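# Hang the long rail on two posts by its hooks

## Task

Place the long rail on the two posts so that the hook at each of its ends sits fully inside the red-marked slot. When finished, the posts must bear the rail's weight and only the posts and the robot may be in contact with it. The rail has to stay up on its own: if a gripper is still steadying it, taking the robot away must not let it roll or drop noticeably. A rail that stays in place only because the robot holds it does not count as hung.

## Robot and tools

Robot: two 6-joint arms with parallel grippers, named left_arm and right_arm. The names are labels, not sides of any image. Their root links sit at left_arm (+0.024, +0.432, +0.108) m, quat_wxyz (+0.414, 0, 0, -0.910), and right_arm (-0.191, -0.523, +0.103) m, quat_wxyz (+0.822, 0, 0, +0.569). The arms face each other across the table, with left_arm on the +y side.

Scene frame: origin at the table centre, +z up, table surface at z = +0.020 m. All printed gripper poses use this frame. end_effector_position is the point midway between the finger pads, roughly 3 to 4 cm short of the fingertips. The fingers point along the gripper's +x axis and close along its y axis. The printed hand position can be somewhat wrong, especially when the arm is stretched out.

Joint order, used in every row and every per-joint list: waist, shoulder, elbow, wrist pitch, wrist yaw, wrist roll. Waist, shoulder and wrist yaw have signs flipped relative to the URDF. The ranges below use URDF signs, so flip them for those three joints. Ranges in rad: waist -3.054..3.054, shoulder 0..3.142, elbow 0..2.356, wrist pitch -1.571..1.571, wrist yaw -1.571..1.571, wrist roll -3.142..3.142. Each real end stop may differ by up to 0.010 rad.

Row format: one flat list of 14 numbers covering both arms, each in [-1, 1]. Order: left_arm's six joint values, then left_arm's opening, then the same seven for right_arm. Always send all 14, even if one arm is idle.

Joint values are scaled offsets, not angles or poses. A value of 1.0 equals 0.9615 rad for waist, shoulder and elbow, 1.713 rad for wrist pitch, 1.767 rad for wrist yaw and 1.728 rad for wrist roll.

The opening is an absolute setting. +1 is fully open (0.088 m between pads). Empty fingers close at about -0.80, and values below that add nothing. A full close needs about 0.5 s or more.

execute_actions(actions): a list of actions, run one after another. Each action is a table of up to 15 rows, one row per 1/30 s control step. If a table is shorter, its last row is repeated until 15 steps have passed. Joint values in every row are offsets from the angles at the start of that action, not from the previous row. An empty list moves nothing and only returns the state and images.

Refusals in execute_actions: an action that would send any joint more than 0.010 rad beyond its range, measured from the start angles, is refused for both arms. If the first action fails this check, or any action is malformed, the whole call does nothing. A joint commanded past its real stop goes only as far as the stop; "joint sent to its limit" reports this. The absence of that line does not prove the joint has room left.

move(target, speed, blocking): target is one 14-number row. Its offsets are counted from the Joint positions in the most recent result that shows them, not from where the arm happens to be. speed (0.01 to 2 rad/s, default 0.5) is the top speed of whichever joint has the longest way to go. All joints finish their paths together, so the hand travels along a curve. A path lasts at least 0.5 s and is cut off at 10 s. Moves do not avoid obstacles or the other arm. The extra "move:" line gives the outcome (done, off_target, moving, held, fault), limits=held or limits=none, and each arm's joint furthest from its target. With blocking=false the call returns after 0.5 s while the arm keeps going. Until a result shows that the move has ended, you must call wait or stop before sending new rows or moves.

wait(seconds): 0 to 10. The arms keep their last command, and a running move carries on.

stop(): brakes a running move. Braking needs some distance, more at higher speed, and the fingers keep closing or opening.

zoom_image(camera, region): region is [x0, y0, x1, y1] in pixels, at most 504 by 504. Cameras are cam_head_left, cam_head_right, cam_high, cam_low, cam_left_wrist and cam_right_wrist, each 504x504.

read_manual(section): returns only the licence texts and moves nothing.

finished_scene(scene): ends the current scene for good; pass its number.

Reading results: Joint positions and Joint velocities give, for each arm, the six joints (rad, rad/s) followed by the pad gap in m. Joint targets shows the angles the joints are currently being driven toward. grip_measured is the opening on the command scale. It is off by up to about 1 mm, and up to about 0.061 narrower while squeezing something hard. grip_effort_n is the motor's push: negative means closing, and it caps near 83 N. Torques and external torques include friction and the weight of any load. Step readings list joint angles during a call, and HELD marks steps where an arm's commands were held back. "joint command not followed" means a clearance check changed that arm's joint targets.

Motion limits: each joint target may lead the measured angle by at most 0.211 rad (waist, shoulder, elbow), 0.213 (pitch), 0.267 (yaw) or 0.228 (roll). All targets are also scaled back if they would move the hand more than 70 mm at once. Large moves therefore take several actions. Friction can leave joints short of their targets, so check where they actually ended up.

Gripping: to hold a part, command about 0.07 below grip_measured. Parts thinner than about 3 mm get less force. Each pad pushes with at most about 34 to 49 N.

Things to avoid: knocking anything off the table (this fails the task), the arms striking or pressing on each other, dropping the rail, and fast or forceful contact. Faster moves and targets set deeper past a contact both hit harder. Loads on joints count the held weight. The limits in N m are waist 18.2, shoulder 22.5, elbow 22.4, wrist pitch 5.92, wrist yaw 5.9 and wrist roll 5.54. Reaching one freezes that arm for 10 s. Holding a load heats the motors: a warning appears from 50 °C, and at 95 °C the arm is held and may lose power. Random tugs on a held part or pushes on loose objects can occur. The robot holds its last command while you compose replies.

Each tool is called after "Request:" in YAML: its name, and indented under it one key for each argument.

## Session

Request:
execute_actions:
  actions: []

Scene clock: 0.00 s.
left_arm: end_effector_position=(-0.2743, +0.3215, +0.4151) grip_measured=+1.000 grip_effort_n=n/a end_effector_quat_wxyz=(-0.039, +0.117, +0.626, -0.770) end_effector_velocity=(-0.000, -0.000, +0.001) end_effector_angular_velocity=(+0.029, -0.003, +0.010) | right_arm: end_effector_position=(-0.1549, -0.1052, +0.1299) grip_measured=+0.988 grip_effort_n=n/a end_effector_quat_wxyz=(+0.606, +0.166, +0.778, +0.005) end_effector_velocity=(-0.000, -0.002, +0.000) end_effector_angular_velocity=(-0.004, +0.006, +0.006)
Joint names: [waist, shoulder, elbow, wrist pitch, wrist yaw, wrist roll]
Joint positions: left_arm=[ 0.106 -1.054  0.852 -0.026 -0.946 -1.193  0.088] | right_arm=[-0.184 -2.037  1.369 -0.671  0.255  1.657  0.087]
Joint velocities: left_arm=[ 0.002  0.002 -0.002  0.007  0.007 -0.037  0.   ] | right_arm=[ 0.002  0.002 -0.002 -0.007  0.007 -0.007 -0.   ]
Joint torques (N m, as the arm reports them, + toward a larger Joint positions number): no reading
External joint torques (N m, as the arm's controller estimates them; a push from outside toward a larger Joint positions number lowers the number): no reading
Motor temperatures (°C, as the motors report them): left_arm=[26 31 27 27 27 27] | right_arm=[27 33 31 29 29 28]
Heat: left arm: hottest shoulder 31 °C (+0.0 °C/min); right arm: hottest shoulder 33 °C (+0.0 °C/min).
Joint targets: left_arm=[0.106 -1.054 0.852 -0.026 -0.946 -1.193] | right_arm=[-0.184 -2.037 1.369 -0.671 0.255 1.657]

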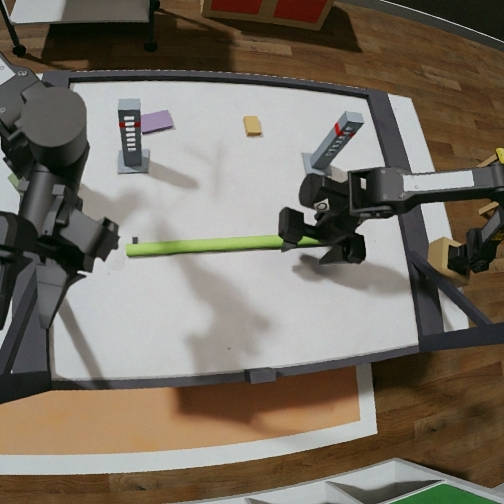

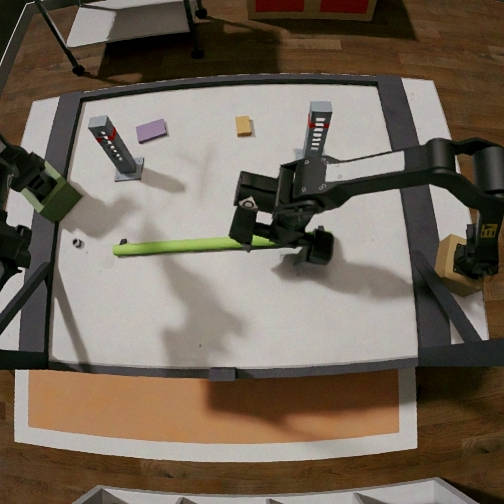

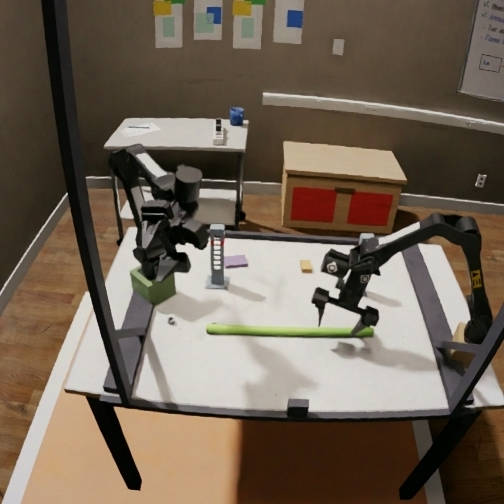

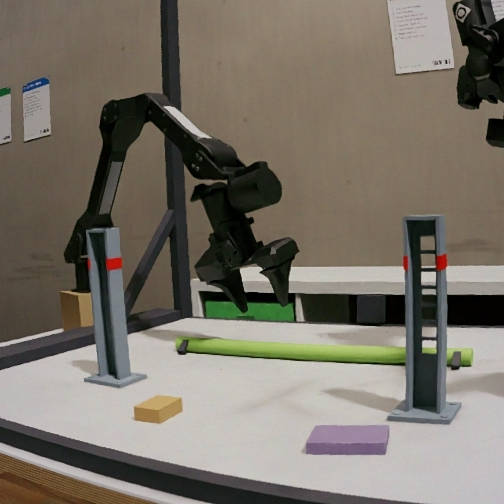

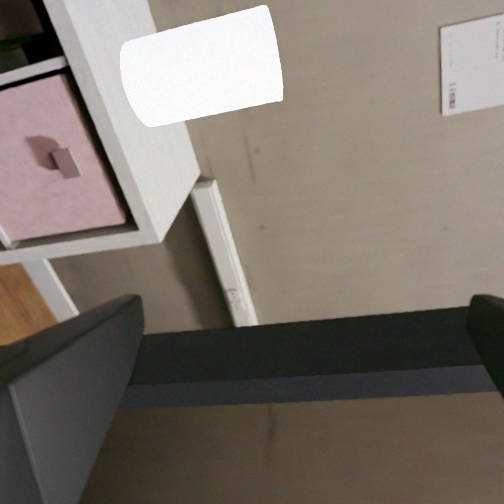

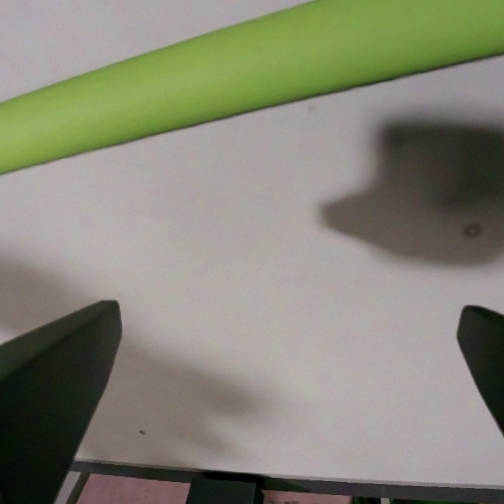

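Request:
zoom_image:
  camera: "cam_low"
  region: [380, 320, 500, 400]

Request:
zoom_image:
  camera: "cam_low"
  region: [160, 320, 230, 370]

Request:
zoom_image:
  camera: "cam_head_right"
  region: [80, 100, 200, 270]

Region (380, 320, 500, 400) of cam_low's 504x504 image, scaled by 4.200, with more detail than that image has.

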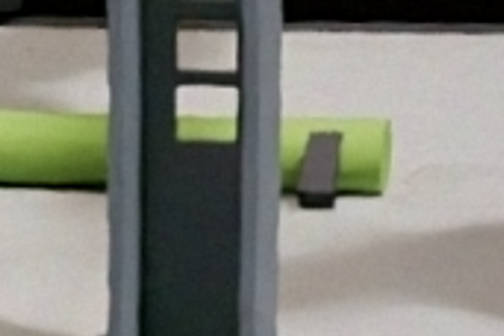

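Region (160, 320, 230, 370) of cam_low's 504x504 image, scaled by 7.200, with more detail than that image has; it fills the top 360 rows of this view, and the rest is white.

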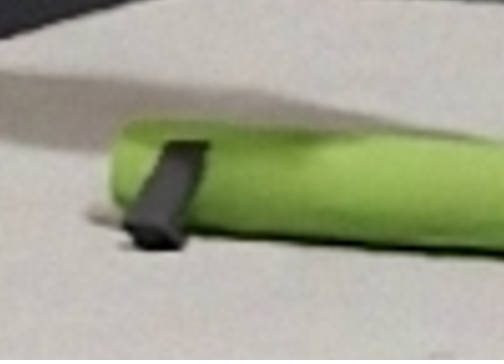

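Region (80, 100, 200, 270) of cam_head_right's 504x504 image, scaled by 2.965, with more detail than that image has; it fills the left 356 columns of this view, and the rest is white.

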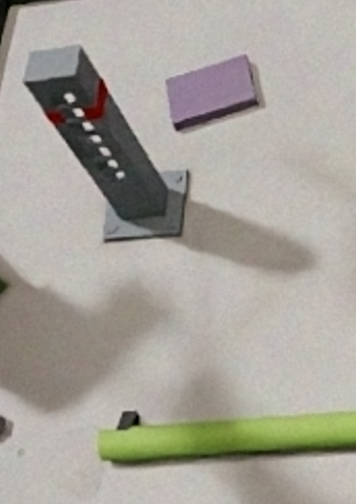

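Request:
move:
  target: [-0.393,-0.963,0.328,-0.428,0.536,0.404,0.4,0.026,-0.237,0.289,-0.166,-0.146,-1,0.4]
  speed: 1.3

Scene clock: 8.43 s.
left_arm: end_effector_position=(-0.1215, +0.1294, +0.0999) grip_measured=+0.402 grip_effort_n=-14.2 end_effector_quat_wxyz=(+0.512, +0.487, +0.513, -0.488) end_effector_velocity=(+0.001, +0.005, +0.000) end_effector_angular_velocity=(+0.017, -0.016, +0.000) | right_arm: end_effector_position=(-0.1081, -0.1097, +0.0995) grip_measured=+0.403 grip_effort_n=-17.4 end_effector_quat_wxyz=(+0.532, -0.464, +0.533, +0.466) end_effector_velocity=(-0.000, -0.002, +0.000) end_effector_angular_velocity=(-0.006, +0.009, +0.020)
Joint names: [waist, shoulder, elbow, wrist pitch, wrist yaw, wrist roll]
Joint positions: left_arm=[-0.269 -1.97   1.159 -0.757 -0.001 -0.497  0.059] | right_arm=[-0.162 -2.255  1.637 -0.953  0.003 -0.063  0.059]
Joint velocities: left_arm=[ 0.007  0.002 -0.002 -0.022  0.007 -0.007 -0.   ] | right_arm=[ 0.002  0.002 -0.002 -0.007  0.007 -0.022 -0.   ]
Joint torques (N m, as the arm reports them, + toward a larger Joint positions number): left_arm=[-0.28  6.45  5.11  0.02  0.12  0.02] | right_arm=[ 0.19  8.19  6.61  0.41 -0.2  -0.25]
External joint torques (N m, as the arm's controller estimates them; a push from outside toward a larger Joint positions number lowers the number): left_arm=[-0.36 -1.38  0.23 -0.3   0.09  0.02] | right_arm=[ 0.19 -1.48  1.48  0.09 -0.22 -0.25]
Motor temperatures (°C, as the motors report them): left_arm=[26 32 28 28 27 27] | right_arm=[27 36 32 29 29 28]
Heat: left arm: hottest shoulder 32 °C (+7.1 °C/min); right arm: hottest shoulder 36 °C (+21.3 °C/min).
Joint targets: left_arm=[-0.272 -1.979 1.167 -0.760 0.001 -0.495] | right_arm=[-0.159 -2.265 1.647 -0.955 -0.003 -0.071]
move: done; limits=none; left_arm: farthest joint: the shoulder, 0.010 radians from its target (0.926 radians at the start); right_arm: farthest joint: the shoulder, 0.010 radians from its target (0.228 radians at the start)

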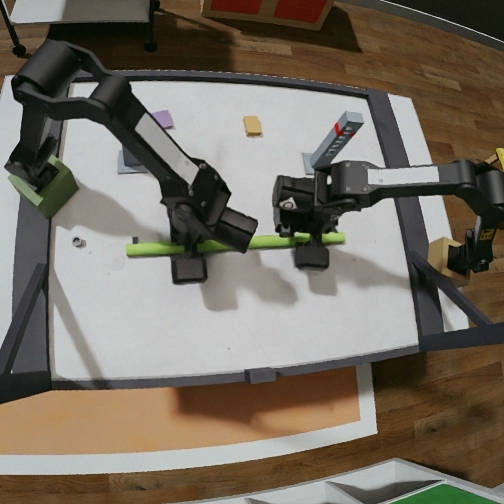

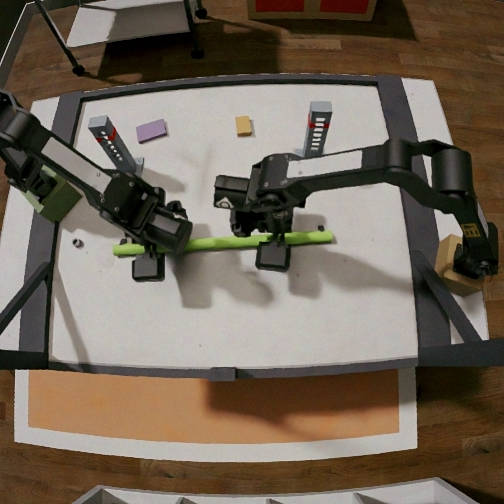

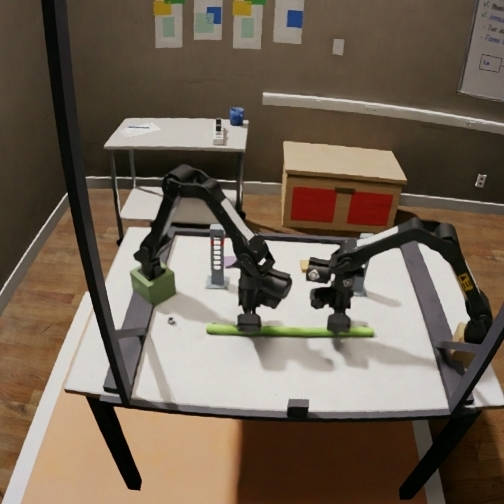

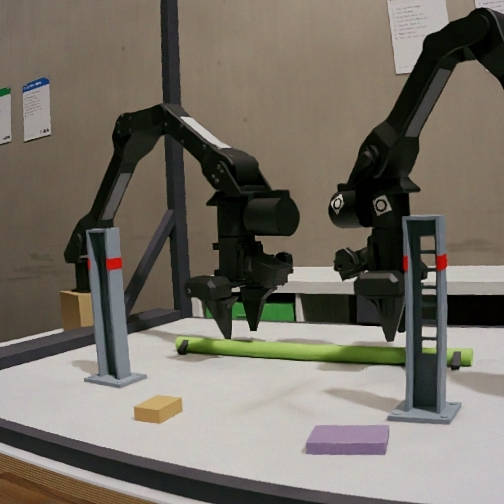

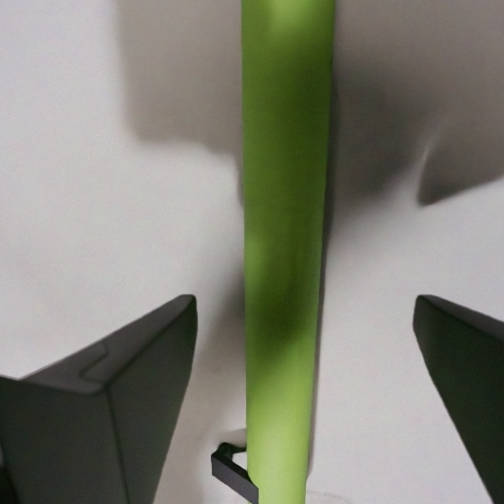

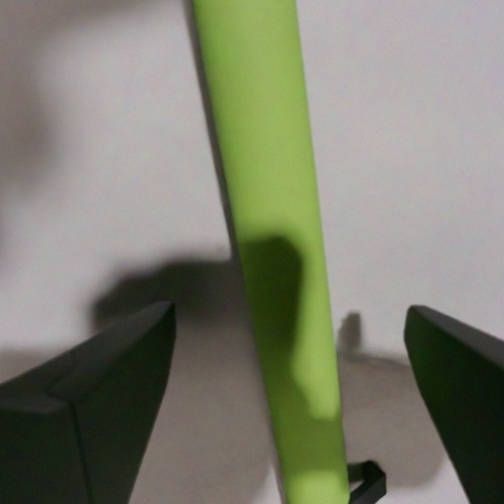

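Request:
move:
  target: [-0.008,-0.093,-0.066,0.08,0,0.004,0.3,0,-0.072,-0.066,0.0675,-0.003,-0.113,0.3]
  speed: 0.3

Scene clock: 10.70 s.
left_arm: end_effector_position=(-0.1192, +0.1305, +0.0630) grip_measured=+0.302 grip_effort_n=-14.2 end_effector_quat_wxyz=(+0.512, +0.487, +0.513, -0.487) end_effector_velocity=(-0.001, +0.002, -0.000) end_effector_angular_velocity=(+0.003, -0.010, -0.000) | right_arm: end_effector_position=(-0.1077, -0.1093, +0.0652) grip_measured=+0.303 grip_effort_n=-16.0 end_effector_quat_wxyz=(+0.488, -0.513, +0.485, +0.514) end_effector_velocity=(+0.001, -0.006, +0.000) end_effector_angular_velocity=(-0.023, -0.003, -0.010)
Joint names: [waist, shoulder, elbow, wrist pitch, wrist yaw, wrist roll]
Joint positions: left_arm=[-0.274 -2.051  1.102 -0.623 -0.001 -0.493  0.054] | right_arm=[-0.162 -2.31   1.583 -0.84  -0.001 -0.251  0.054]
Joint velocities: left_arm=[ 0.007 -0.002  0.002 -0.007  0.007 -0.007  0.   ] | right_arm=[ 0.002  0.002 -0.002 -0.022 -0.007  0.007 -0.   ]
Joint torques (N m, as the arm reports them, + toward a larger Joint positions number): left_arm=[-0.3   6.64  3.09  0.28  0.05  0.06] | right_arm=[ 0.04  7.72  3.85  0.73 -0.04 -0.25]
External joint torques (N m, as the arm's controller estimates them; a push from outside toward a larger Joint positions number lowers the number): left_arm=[-0.3  -1.23 -1.35 -0.03  0.02  0.06] | right_arm=[ 0.05 -2.01 -1.03  0.41 -0.06 -0.25]
Motor temperatures (°C, as the motors report them): left_arm=[26 32 28 28 27 27] | right_arm=[27 37 32 29 29 28]
Heat: left arm: hottest shoulder 32 °C (+5.6 °C/min); right arm: hottest shoulder 37 °C (+22.4 °C/min).
Joint targets: left_arm=[-0.277 -2.060 1.095 -0.620 -0.001 -0.490] | right_arm=[-0.161 -2.324 1.573 -0.837 -0.002 -0.259]
move: off_target (right_arm); limits=none; left_arm: farthest joint: the shoulder, 0.008 radians from its target (0.089 radians at the start); right_arm: farthest joint: the shoulder, 0.015 radians from its target (0.070 radians at the start)

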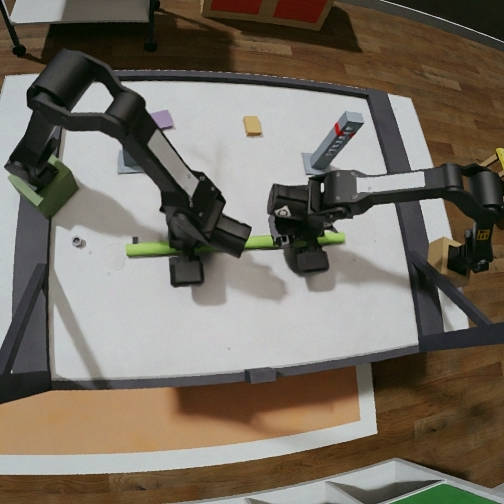

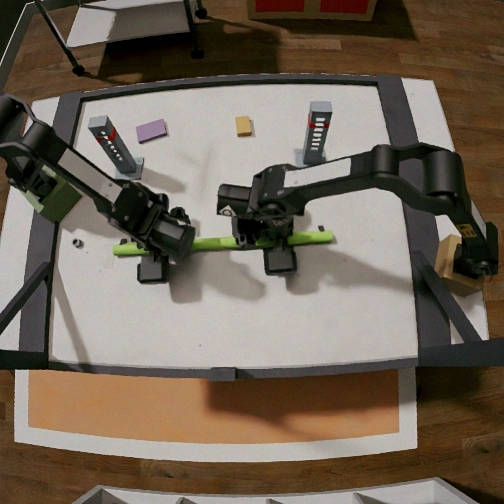

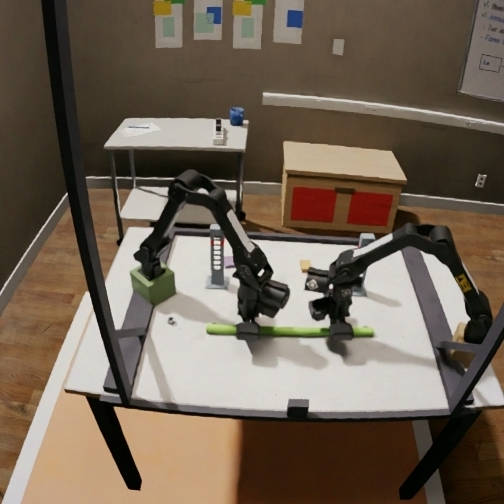

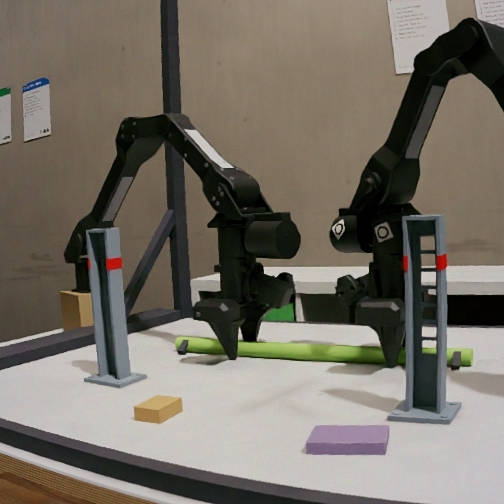

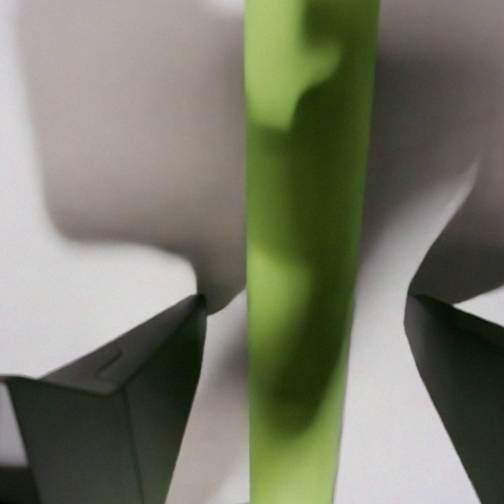

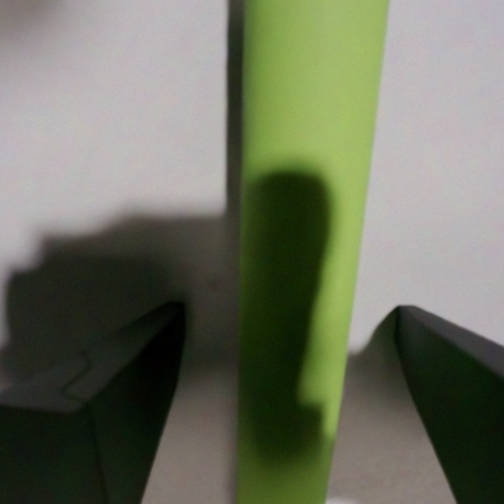

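Request:
execute_actions:
  actions:
    - [[0,0,0,0,0,0,0.1,0,0.005,0,0,0,0,0.1],[0,0,0,0,0,0,-0.1,0,0.008,0,0,0,0,-0.1],[0,0,0,0,0,0,-0.15,0,0.008,0,0,0,0,-0.15],[0,0,0,0,0,0,-0.15,0,0.008,0,0,0,0,-0.15],[0,0,0,0,0,0,-0.19,0,0.008,0,0,0,0,-0.19],[0,0,0,0,0,0,-0.22,0,0.008,0,0,0,0,-0.22],[0,0,0,0,0,0,-0.25,0,0.008,0,0,0,0,-0.25],[0,0,0,0,0,0,-0.28,0,0.008,0,0,0,0,-0.28],[0,0,0,0,0,0,-0.31,0,0.008,0,0,0,0,-0.31],[0,0,0,0,0,0,-0.34,0,0.008,0,0,0,0,-0.34],[0,0,0,0,0,0,-0.38,0,0.008,0,0,0,0,-0.38],[0,0,0,0,0,0,-0.42,0,0.008,0,0,0,0,-0.42],[0,0,0,0,0,0,-0.5,0,0.008,0,0,0,0,-0.5]]

Scene clock: 12.33 s.
left_arm: end_effector_position=(-0.1188, +0.1305, +0.0630) grip_measured=-0.335 grip_effort_n=-83.5 end_effector_quat_wxyz=(+0.513, +0.488, +0.513, -0.486) end_effector_velocity=(-0.004, +0.001, +0.000) end_effector_angular_velocity=(-0.003, +0.010, +0.000) | right_arm: end_effector_position=(-0.1068, -0.1096, +0.0652) grip_measured=-0.352 grip_effort_n=-83.5 end_effector_quat_wxyz=(+0.489, -0.513, +0.485, +0.513) end_effector_velocity=(-0.000, -0.001, +0.002) end_effector_angular_velocity=(-0.001, +0.008, +0.020)
Joint names: [waist, shoulder, elbow, wrist pitch, wrist yaw, wrist roll]
Joint positions: left_arm=[-0.274 -2.051  1.102 -0.624  0.001 -0.493  0.023] | right_arm=[-0.16  -2.31   1.583 -0.84  -0.002 -0.251  0.022]
Joint velocities: left_arm=[ 0.007  0.002 -0.002  0.007 -0.007 -0.007 -0.   ] | right_arm=[ 0.002  0.007 -0.002 -0.007  0.007 -0.022 -0.   ]
Joint torques (N m, as the arm reports them, + toward a larger Joint positions number): left_arm=[0.06 7.5  3.88 0.21 0.   0.  ] | right_arm=[-0.17 10.45  4.96  0.57  0.12  0.02]
External joint torques (N m, as the arm's controller estimates them; a push from outside toward a larger Joint positions number lowers the number): left_arm=[ 0.05 -0.44 -0.57 -0.1  -0.04  0.  ] | right_arm=[-0.15  0.58 -0.05  0.21  0.09  0.02]
Motor temperatures (°C, as the motors report them): left_arm=[26 32 28 28 27 27] | right_arm=[27 37 32 29 29 28]
Heat: left arm: hottest shoulder 32 °C (+4.9 °C/min); right arm: hottest shoulder 37 °C (+19.5 °C/min).
Joint targets: left_arm=[-0.274 -2.051 1.102 -0.623 -0.001 -0.493] | right_arm=[-0.162 -2.302 1.583 -0.840 -0.000 -0.251]
Step readings (joint positions):
0: left_arm=[-0.274 -2.051 1.102 -0.623 -0.001 -0.493] | right_arm=[-0.162 -2.310 1.583 -0.840 -0.001 -0.251]
1: left_arm=[-0.274 -2.051 1.102 -0.623 -0.001 -0.493] | right_arm=[-0.162 -2.310 1.583 -0.840 -0.001 -0.251]
2: left_arm=[-0.274 -2.051 1.102 -0.623 -0.001 -0.493] | right_arm=[-0.162 -2.310 1.583 -0.839 -0.002 -0.251]
4: left_arm=[-0.274 -2.051 1.102 -0.623 -0.001 -0.493] | right_arm=[-0.161 -2.310 1.583 -0.839 -0.002 -0.251]
8: left_arm=[-0.274 -2.051 1.102 -0.623 -0.001 -0.493] | right_arm=[-0.160 -2.310 1.583 -0.839 -0.002 -0.251]
15: Joint positions above

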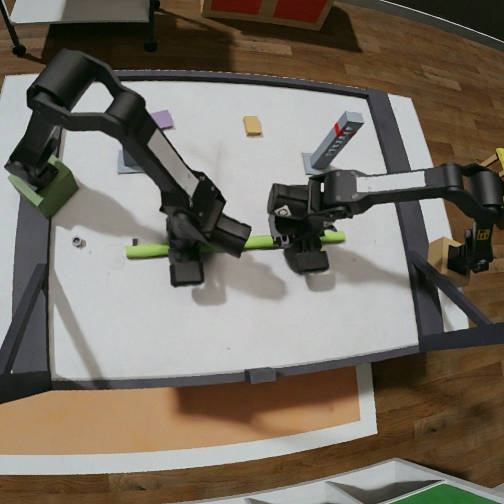

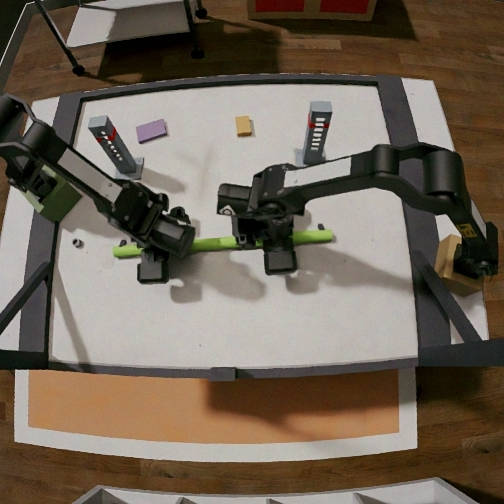

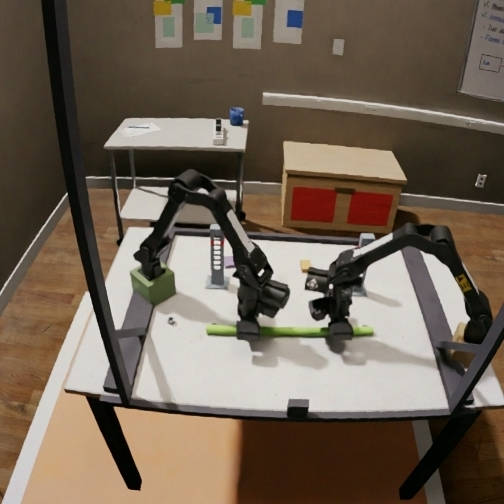

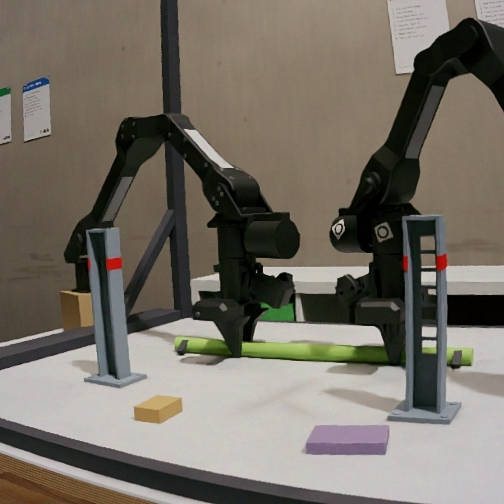

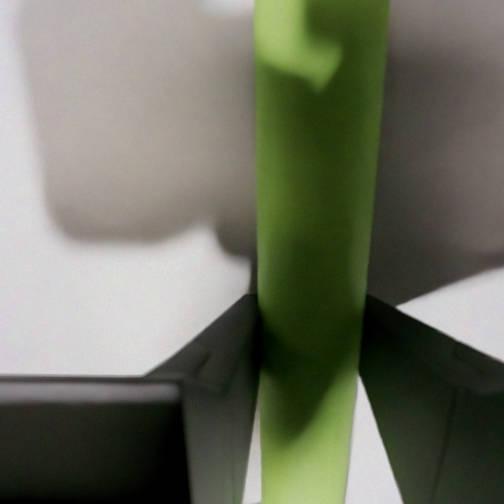

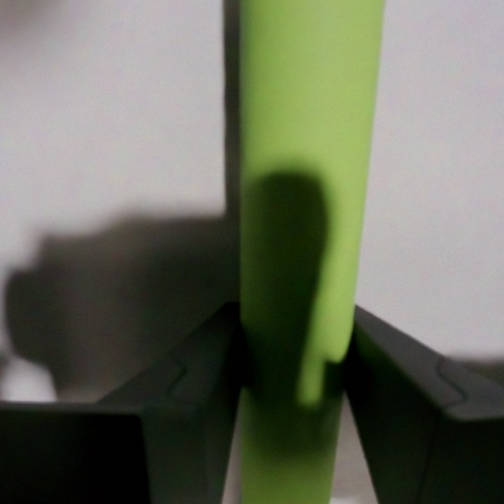

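Request:
move:
  target: [-0.060,0.141,0.075,-0.142,0.093,0.039,-0.5,0.042,0.092,0.106,-0.071,-0.098,-0.017,-0.5]
  speed: 0.4

Request:
move:
  target: [-0.066,0.110,0.094,-0.125,0.097,0.039,-0.5,0.043,0.064,0.129,-0.057,-0.096,-0.025,-0.5]
  speed: 0.4

Scene clock: 19.20 s.
left_arm: end_effector_position=(-0.0730, +0.1306, +0.1135) grip_measured=-0.335 grip_effort_n=-83.5 end_effector_quat_wxyz=(+0.551, +0.532, +0.465, -0.444) end_effector_velocity=(+0.001, +0.007, +0.002) end_effector_angular_velocity=(+0.028, -0.019, -0.015) | right_arm: end_effector_position=(-0.0645, -0.1099, +0.1147) grip_measured=-0.352 grip_effort_n=-83.5 end_effector_quat_wxyz=(+0.532, -0.550, +0.449, +0.462) end_effector_velocity=(-0.001, -0.003, -0.001) end_effector_angular_velocity=(-0.011, +0.010, +0.005)
Joint names: [waist, shoulder, elbow, wrist pitch, wrist yaw, wrist roll]
Joint positions: left_arm=[-0.331 -1.934  1.158 -0.866  0.158 -0.431  0.023] | right_arm=[-0.121 -2.242  1.67  -0.96  -0.168 -0.273  0.022]
Joint velocities: left_arm=[ 0.007  0.002  0.002 -0.037  0.007  0.007 -0.   ] | right_arm=[ 0.002  0.002 -0.007 -0.007  0.007 -0.007 -0.   ]
Joint torques (N m, as the arm reports them, + toward a larger Joint positions number): left_arm=[-0.14  8.99  5.95 -0.02  0.38  0.12] | right_arm=[ 0.11 12.49  7.2   0.47 -0.39 -0.2 ]
External joint torques (N m, as the arm's controller estimates them; a push from outside toward a larger Joint positions number lowers the number): left_arm=[-0.21  1.47  1.12 -0.2   0.25  0.13] | right_arm=[ 0.12  2.77  1.94  0.08 -0.3  -0.21]
Motor temperatures (°C, as the motors report them): left_arm=[26 33 28 28 27 27] | right_arm=[27 41 33 29 29 28]
Heat: left arm: hottest shoulder 33 °C (+6.2 °C/min); right arm: hottest shoulder 41 °C (+25.0 °C/min).
Joint targets: left_arm=[-0.332 -1.916 1.174 -0.867 0.165 -0.426] | right_arm=[-0.120 -2.221 1.685 -0.962 -0.176 -0.280]
move: off_target (left_arm, right_arm); limits=none; left_arm: farthest joint: the shoulder, 0.018 radians from its target (0.136 radians at the start); right_arm: farthest joint: the shoulder, 0.021 radians from its target (0.088 radians at the start)

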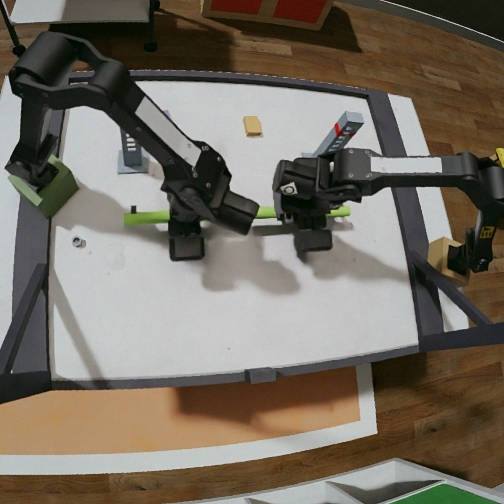

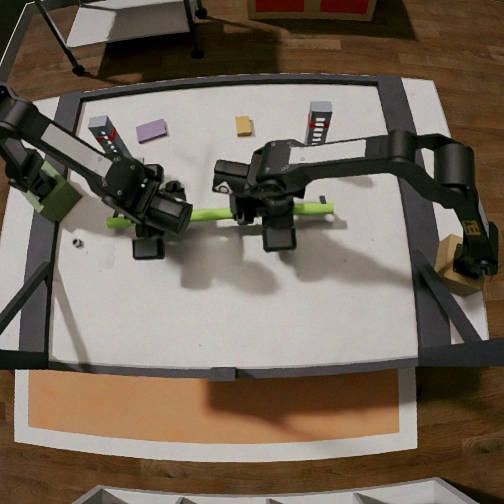

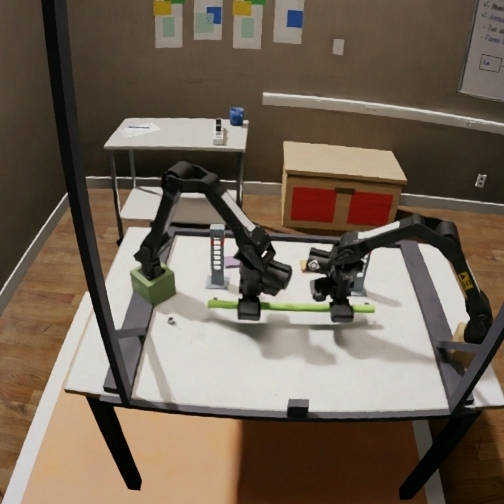

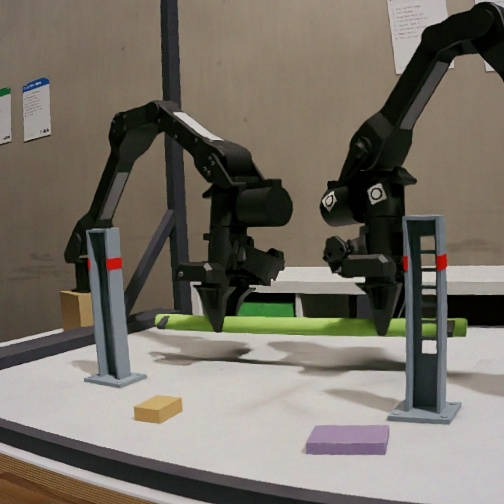

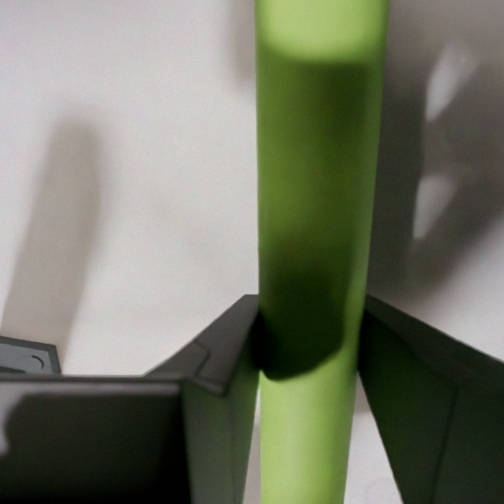

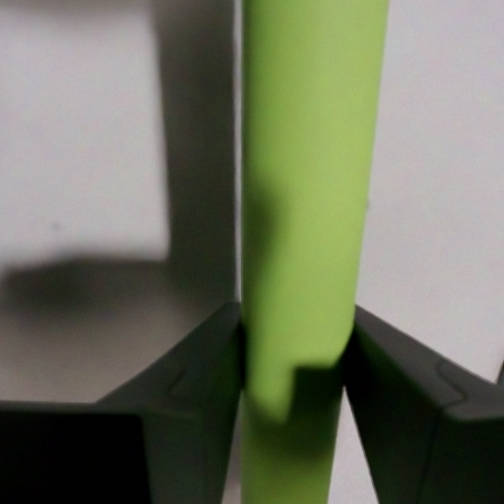

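Scene clock: 20.30 s.
left_arm: end_effector_position=(-0.0266, +0.1319, +0.1641) grip_measured=-0.335 grip_effort_n=-83.5 end_effector_quat_wxyz=(+0.583, +0.573, +0.416, -0.399) end_effector_velocity=(+0.002, +0.005, -0.000) end_effector_angular_velocity=(+0.016, -0.016, +0.017) | right_arm: end_effector_position=(-0.0216, -0.1109, +0.1640) grip_measured=-0.352 grip_effort_n=-83.5 end_effector_quat_wxyz=(+0.572, -0.583, +0.408, +0.409) end_effector_velocity=(-0.001, -0.002, -0.000) end_effector_angular_velocity=(-0.007, +0.009, +0.005)
Joint names: [waist, shoulder, elbow, wrist pitch, wrist yaw, wrist roll]
Joint positions: left_arm=[-0.394 -1.845  1.23  -1.079  0.32  -0.369  0.023] | right_arm=[-0.079 -2.201  1.777 -1.057 -0.328 -0.308  0.022]
Joint velocities: left_arm=[ 0.002 -0.002 -0.002 -0.022  0.007 -0.022 -0.   ] | right_arm=[ 0.002  0.002 -0.002 -0.007  0.007 -0.007 -0.   ]
Joint torques (N m, as the arm reports them, + toward a larger Joint positions number): left_arm=[-0.07  8.66  6.4  -0.08  0.58  0.12] | right_arm=[-0.05 12.25  7.85  0.65 -0.56 -0.25]
External joint torques (N m, as the arm's controller estimates them; a push from outside toward a larger Joint positions number lowers the number): left_arm=[-0.09  1.51  1.3  -0.18  0.33  0.14] | right_arm=[-0.05  2.4   2.28  0.18 -0.36 -0.27]
Motor temperatures (°C, as the motors report them): left_arm=[26 34 28 28 28 27] | right_arm=[27 42 33 29 29 28]
Heat: left arm: hottest shoulder 34 °C (+8.9 °C/min); right arm: hottest shoulder 42 °C (+26.6 °C/min).
Joint targets: left_arm=[-0.394 -1.828 1.248 -1.080 0.330 -0.364] | right_arm=[-0.080 -2.181 1.794 -1.058 -0.337 -0.317]
move: off_target (left_arm, right_arm); limits=none; left_arm: farthest joint: the elbow, 0.019 radians from its target (0.091 radians at the start); right_arm: farthest joint: the shoulder, 0.021 radians from its target (0.062 radians at the start)

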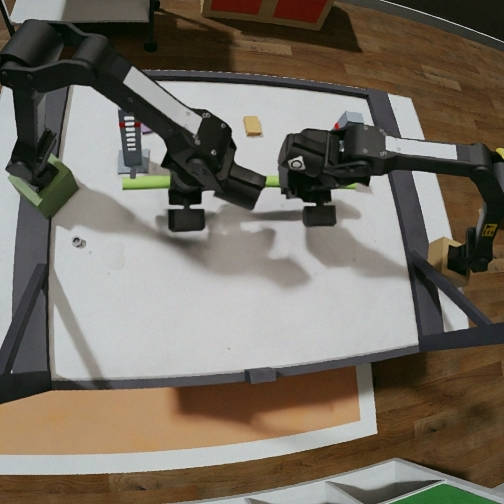

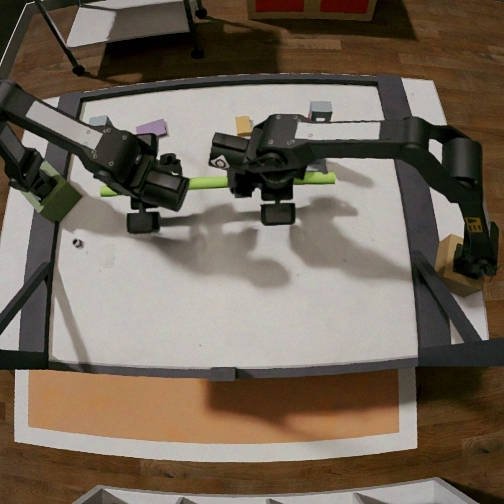

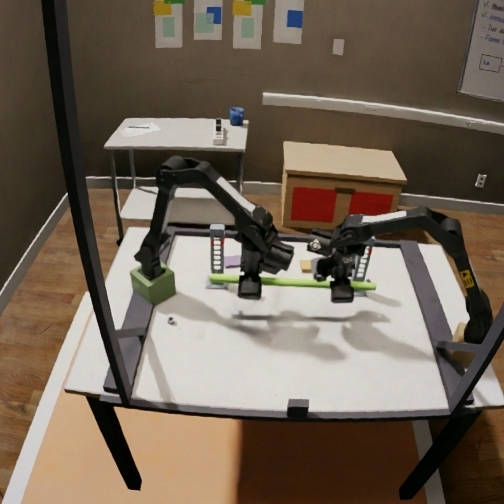

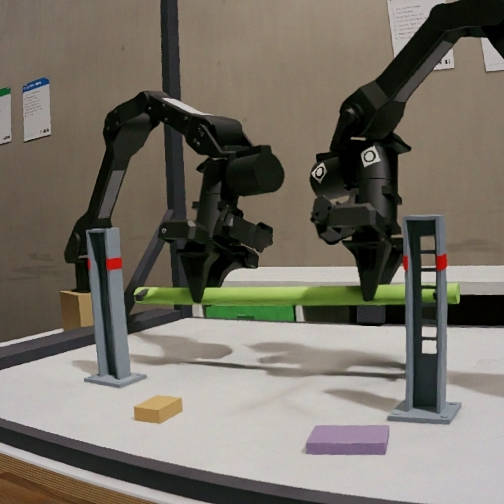

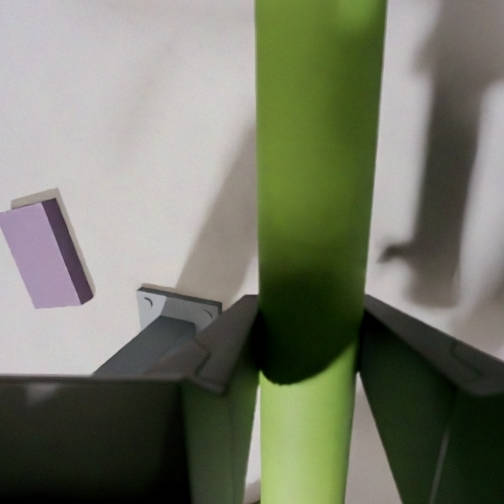

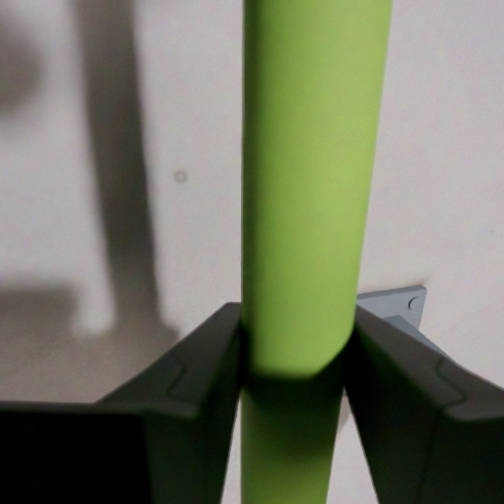

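Request:
move:
  target: [-0.064,0.073,0.089,-0.086,0.110,0.043,-0.5,0.035,0.045,0.119,-0.020,-0.101,-0.034,-0.5]
  speed: 0.35

Request:
zoom_image:
  camera: "cam_low"
  region: [380, 220, 480, 310]

Request:
zoom_image:
  camera: "cam_low"
  region: [70, 220, 170, 310]

Request:
zoom_image:
  camera: "cam_head_left"
  region: [90, 90, 180, 180]

Request:
zoom_image:
  camera: "cam_head_right"
  region: [280, 90, 370, 180]

Scene clock: 23.50 s.
left_arm: end_effector_position=(+0.0193, +0.1325, +0.2079) grip_measured=-0.335 grip_effort_n=-83.5 end_effector_quat_wxyz=(+0.612, +0.613, +0.356, -0.350) end_effector_velocity=(-0.004, -0.002, -0.001) end_effector_angular_velocity=(-0.002, +0.009, -0.013) | right_arm: end_effector_position=(+0.0202, -0.1125, +0.2085) grip_measured=-0.352 grip_effort_n=-83.5 end_effector_quat_wxyz=(+0.611, -0.613, +0.358, +0.350) end_effector_velocity=(-0.001, -0.002, -0.000) end_effector_angular_velocity=(-0.008, +0.009, +0.005)
Joint names: [waist, shoulder, elbow, wrist pitch, wrist yaw, wrist roll]
Joint positions: left_arm=[-0.457 -1.789  1.293 -1.23   0.503 -0.304  0.023] | right_arm=[-0.041 -2.179  1.871 -1.097 -0.497 -0.354  0.022]
Joint velocities: left_arm=[ 0.007 -0.002  0.002  0.007 -0.007  0.007 -0.   ] | right_arm=[ 0.002  0.002 -0.002 -0.007  0.007 -0.007 -0.   ]
Joint torques (N m, as the arm reports them, + toward a larger Joint positions number): left_arm=[0.18 8.15 6.99 0.14 0.77 0.25] | right_arm=[-0.35 12.26  8.55  1.08 -0.67 -0.34]
External joint torques (N m, as the arm's controller estimates them; a push from outside toward a larger Joint positions number lowers the number): left_arm=[0.13 1.25 1.67 0.06 0.42 0.28] | right_arm=[-0.42  2.43  2.82  0.49 -0.37 -0.37]
Motor temperatures (°C, as the motors report them): left_arm=[26 34 29 28 28 27] | right_arm=[27 44 34 29 29 28]
Heat: left arm: hottest shoulder 34 °C (+7.7 °C/min); right arm: hottest shoulder 44 °C (+28.1 °C/min).
Joint targets: left_arm=[-0.455 -1.774 1.315 -1.226 0.515 -0.295] | right_arm=[-0.046 -2.158 1.892 -1.091 -0.507 -0.366]
move: off_target (left_arm, right_arm); limits=none; left_arm: farthest joint: the elbow, 0.023 radians from its target (0.086 radians at the start); right_arm: farthest joint: the shoulder, 0.021 radians from its target (0.043 radians at the start)

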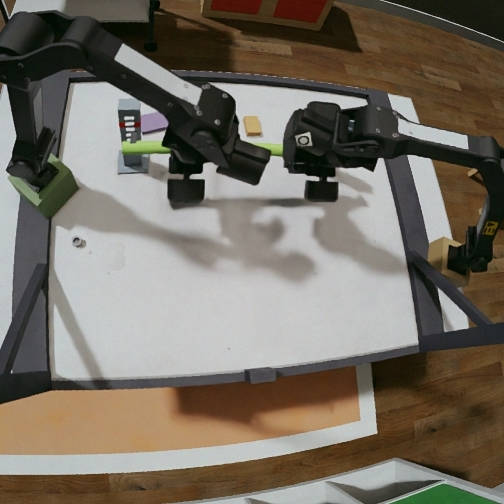

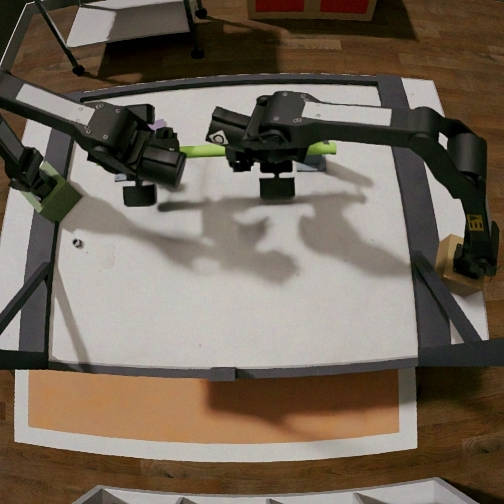

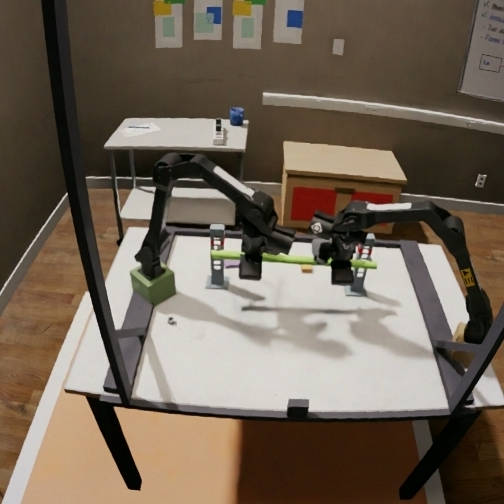

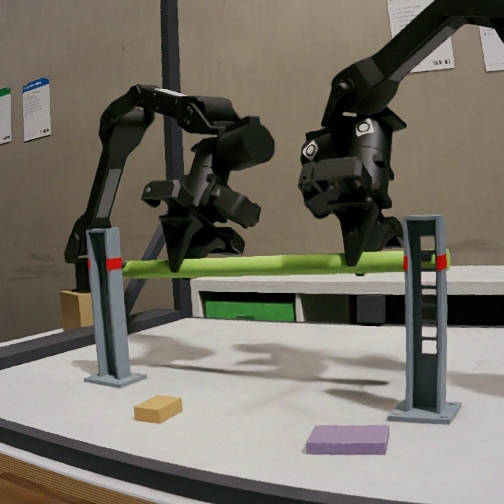

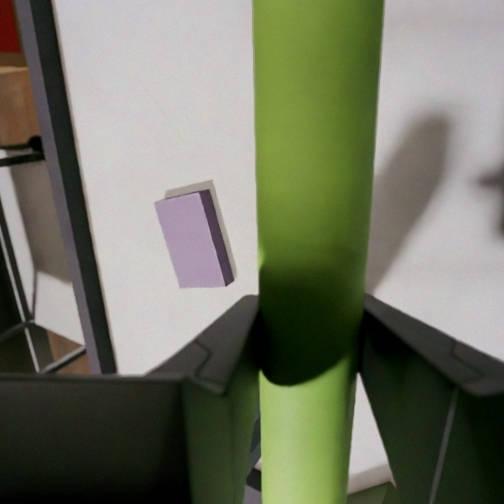

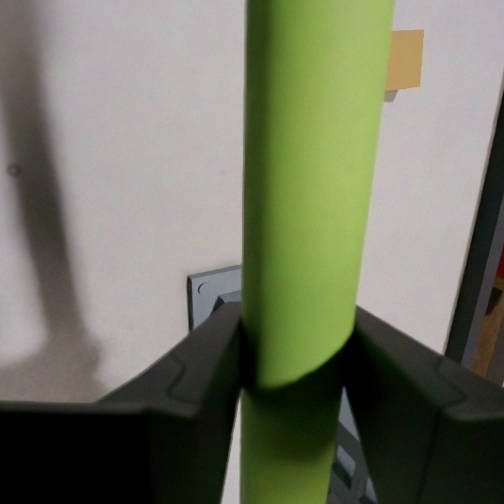

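Region (380, 220, 480, 310) of cam_low's 504x504 image, scaled by 5.040, with more detail than that image has; it fills the top 454 rows of this view, and the rest is white.

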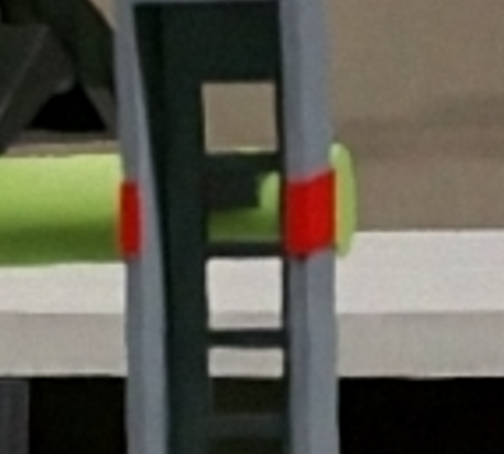

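Region (70, 220, 170, 310) of cam_low's 504x504 image, scaled by 5.040, with more detail than that image has; it fills the top 454 rows of this view, and the rest is white.

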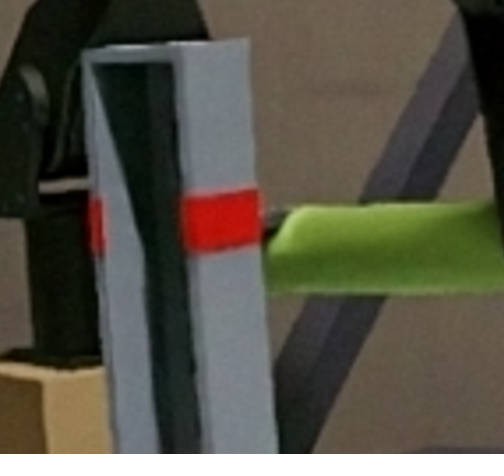

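Region (90, 90, 180, 180) of cam_head_left's 504x504 image, scaled by 5.600, with more detail than that image has.

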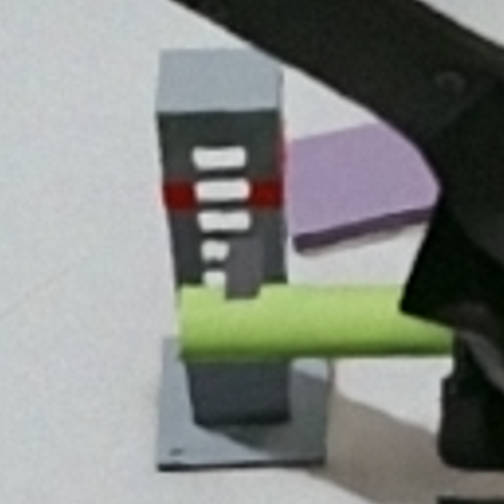

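Region (280, 90, 370, 180) of cam_head_right's 504x504 image, scaled by 5.600, with more detail than that image has.

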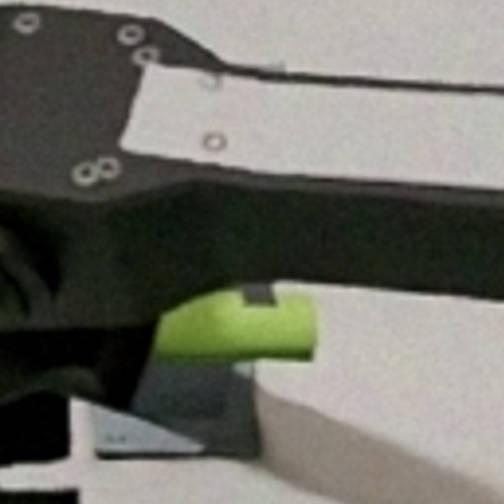

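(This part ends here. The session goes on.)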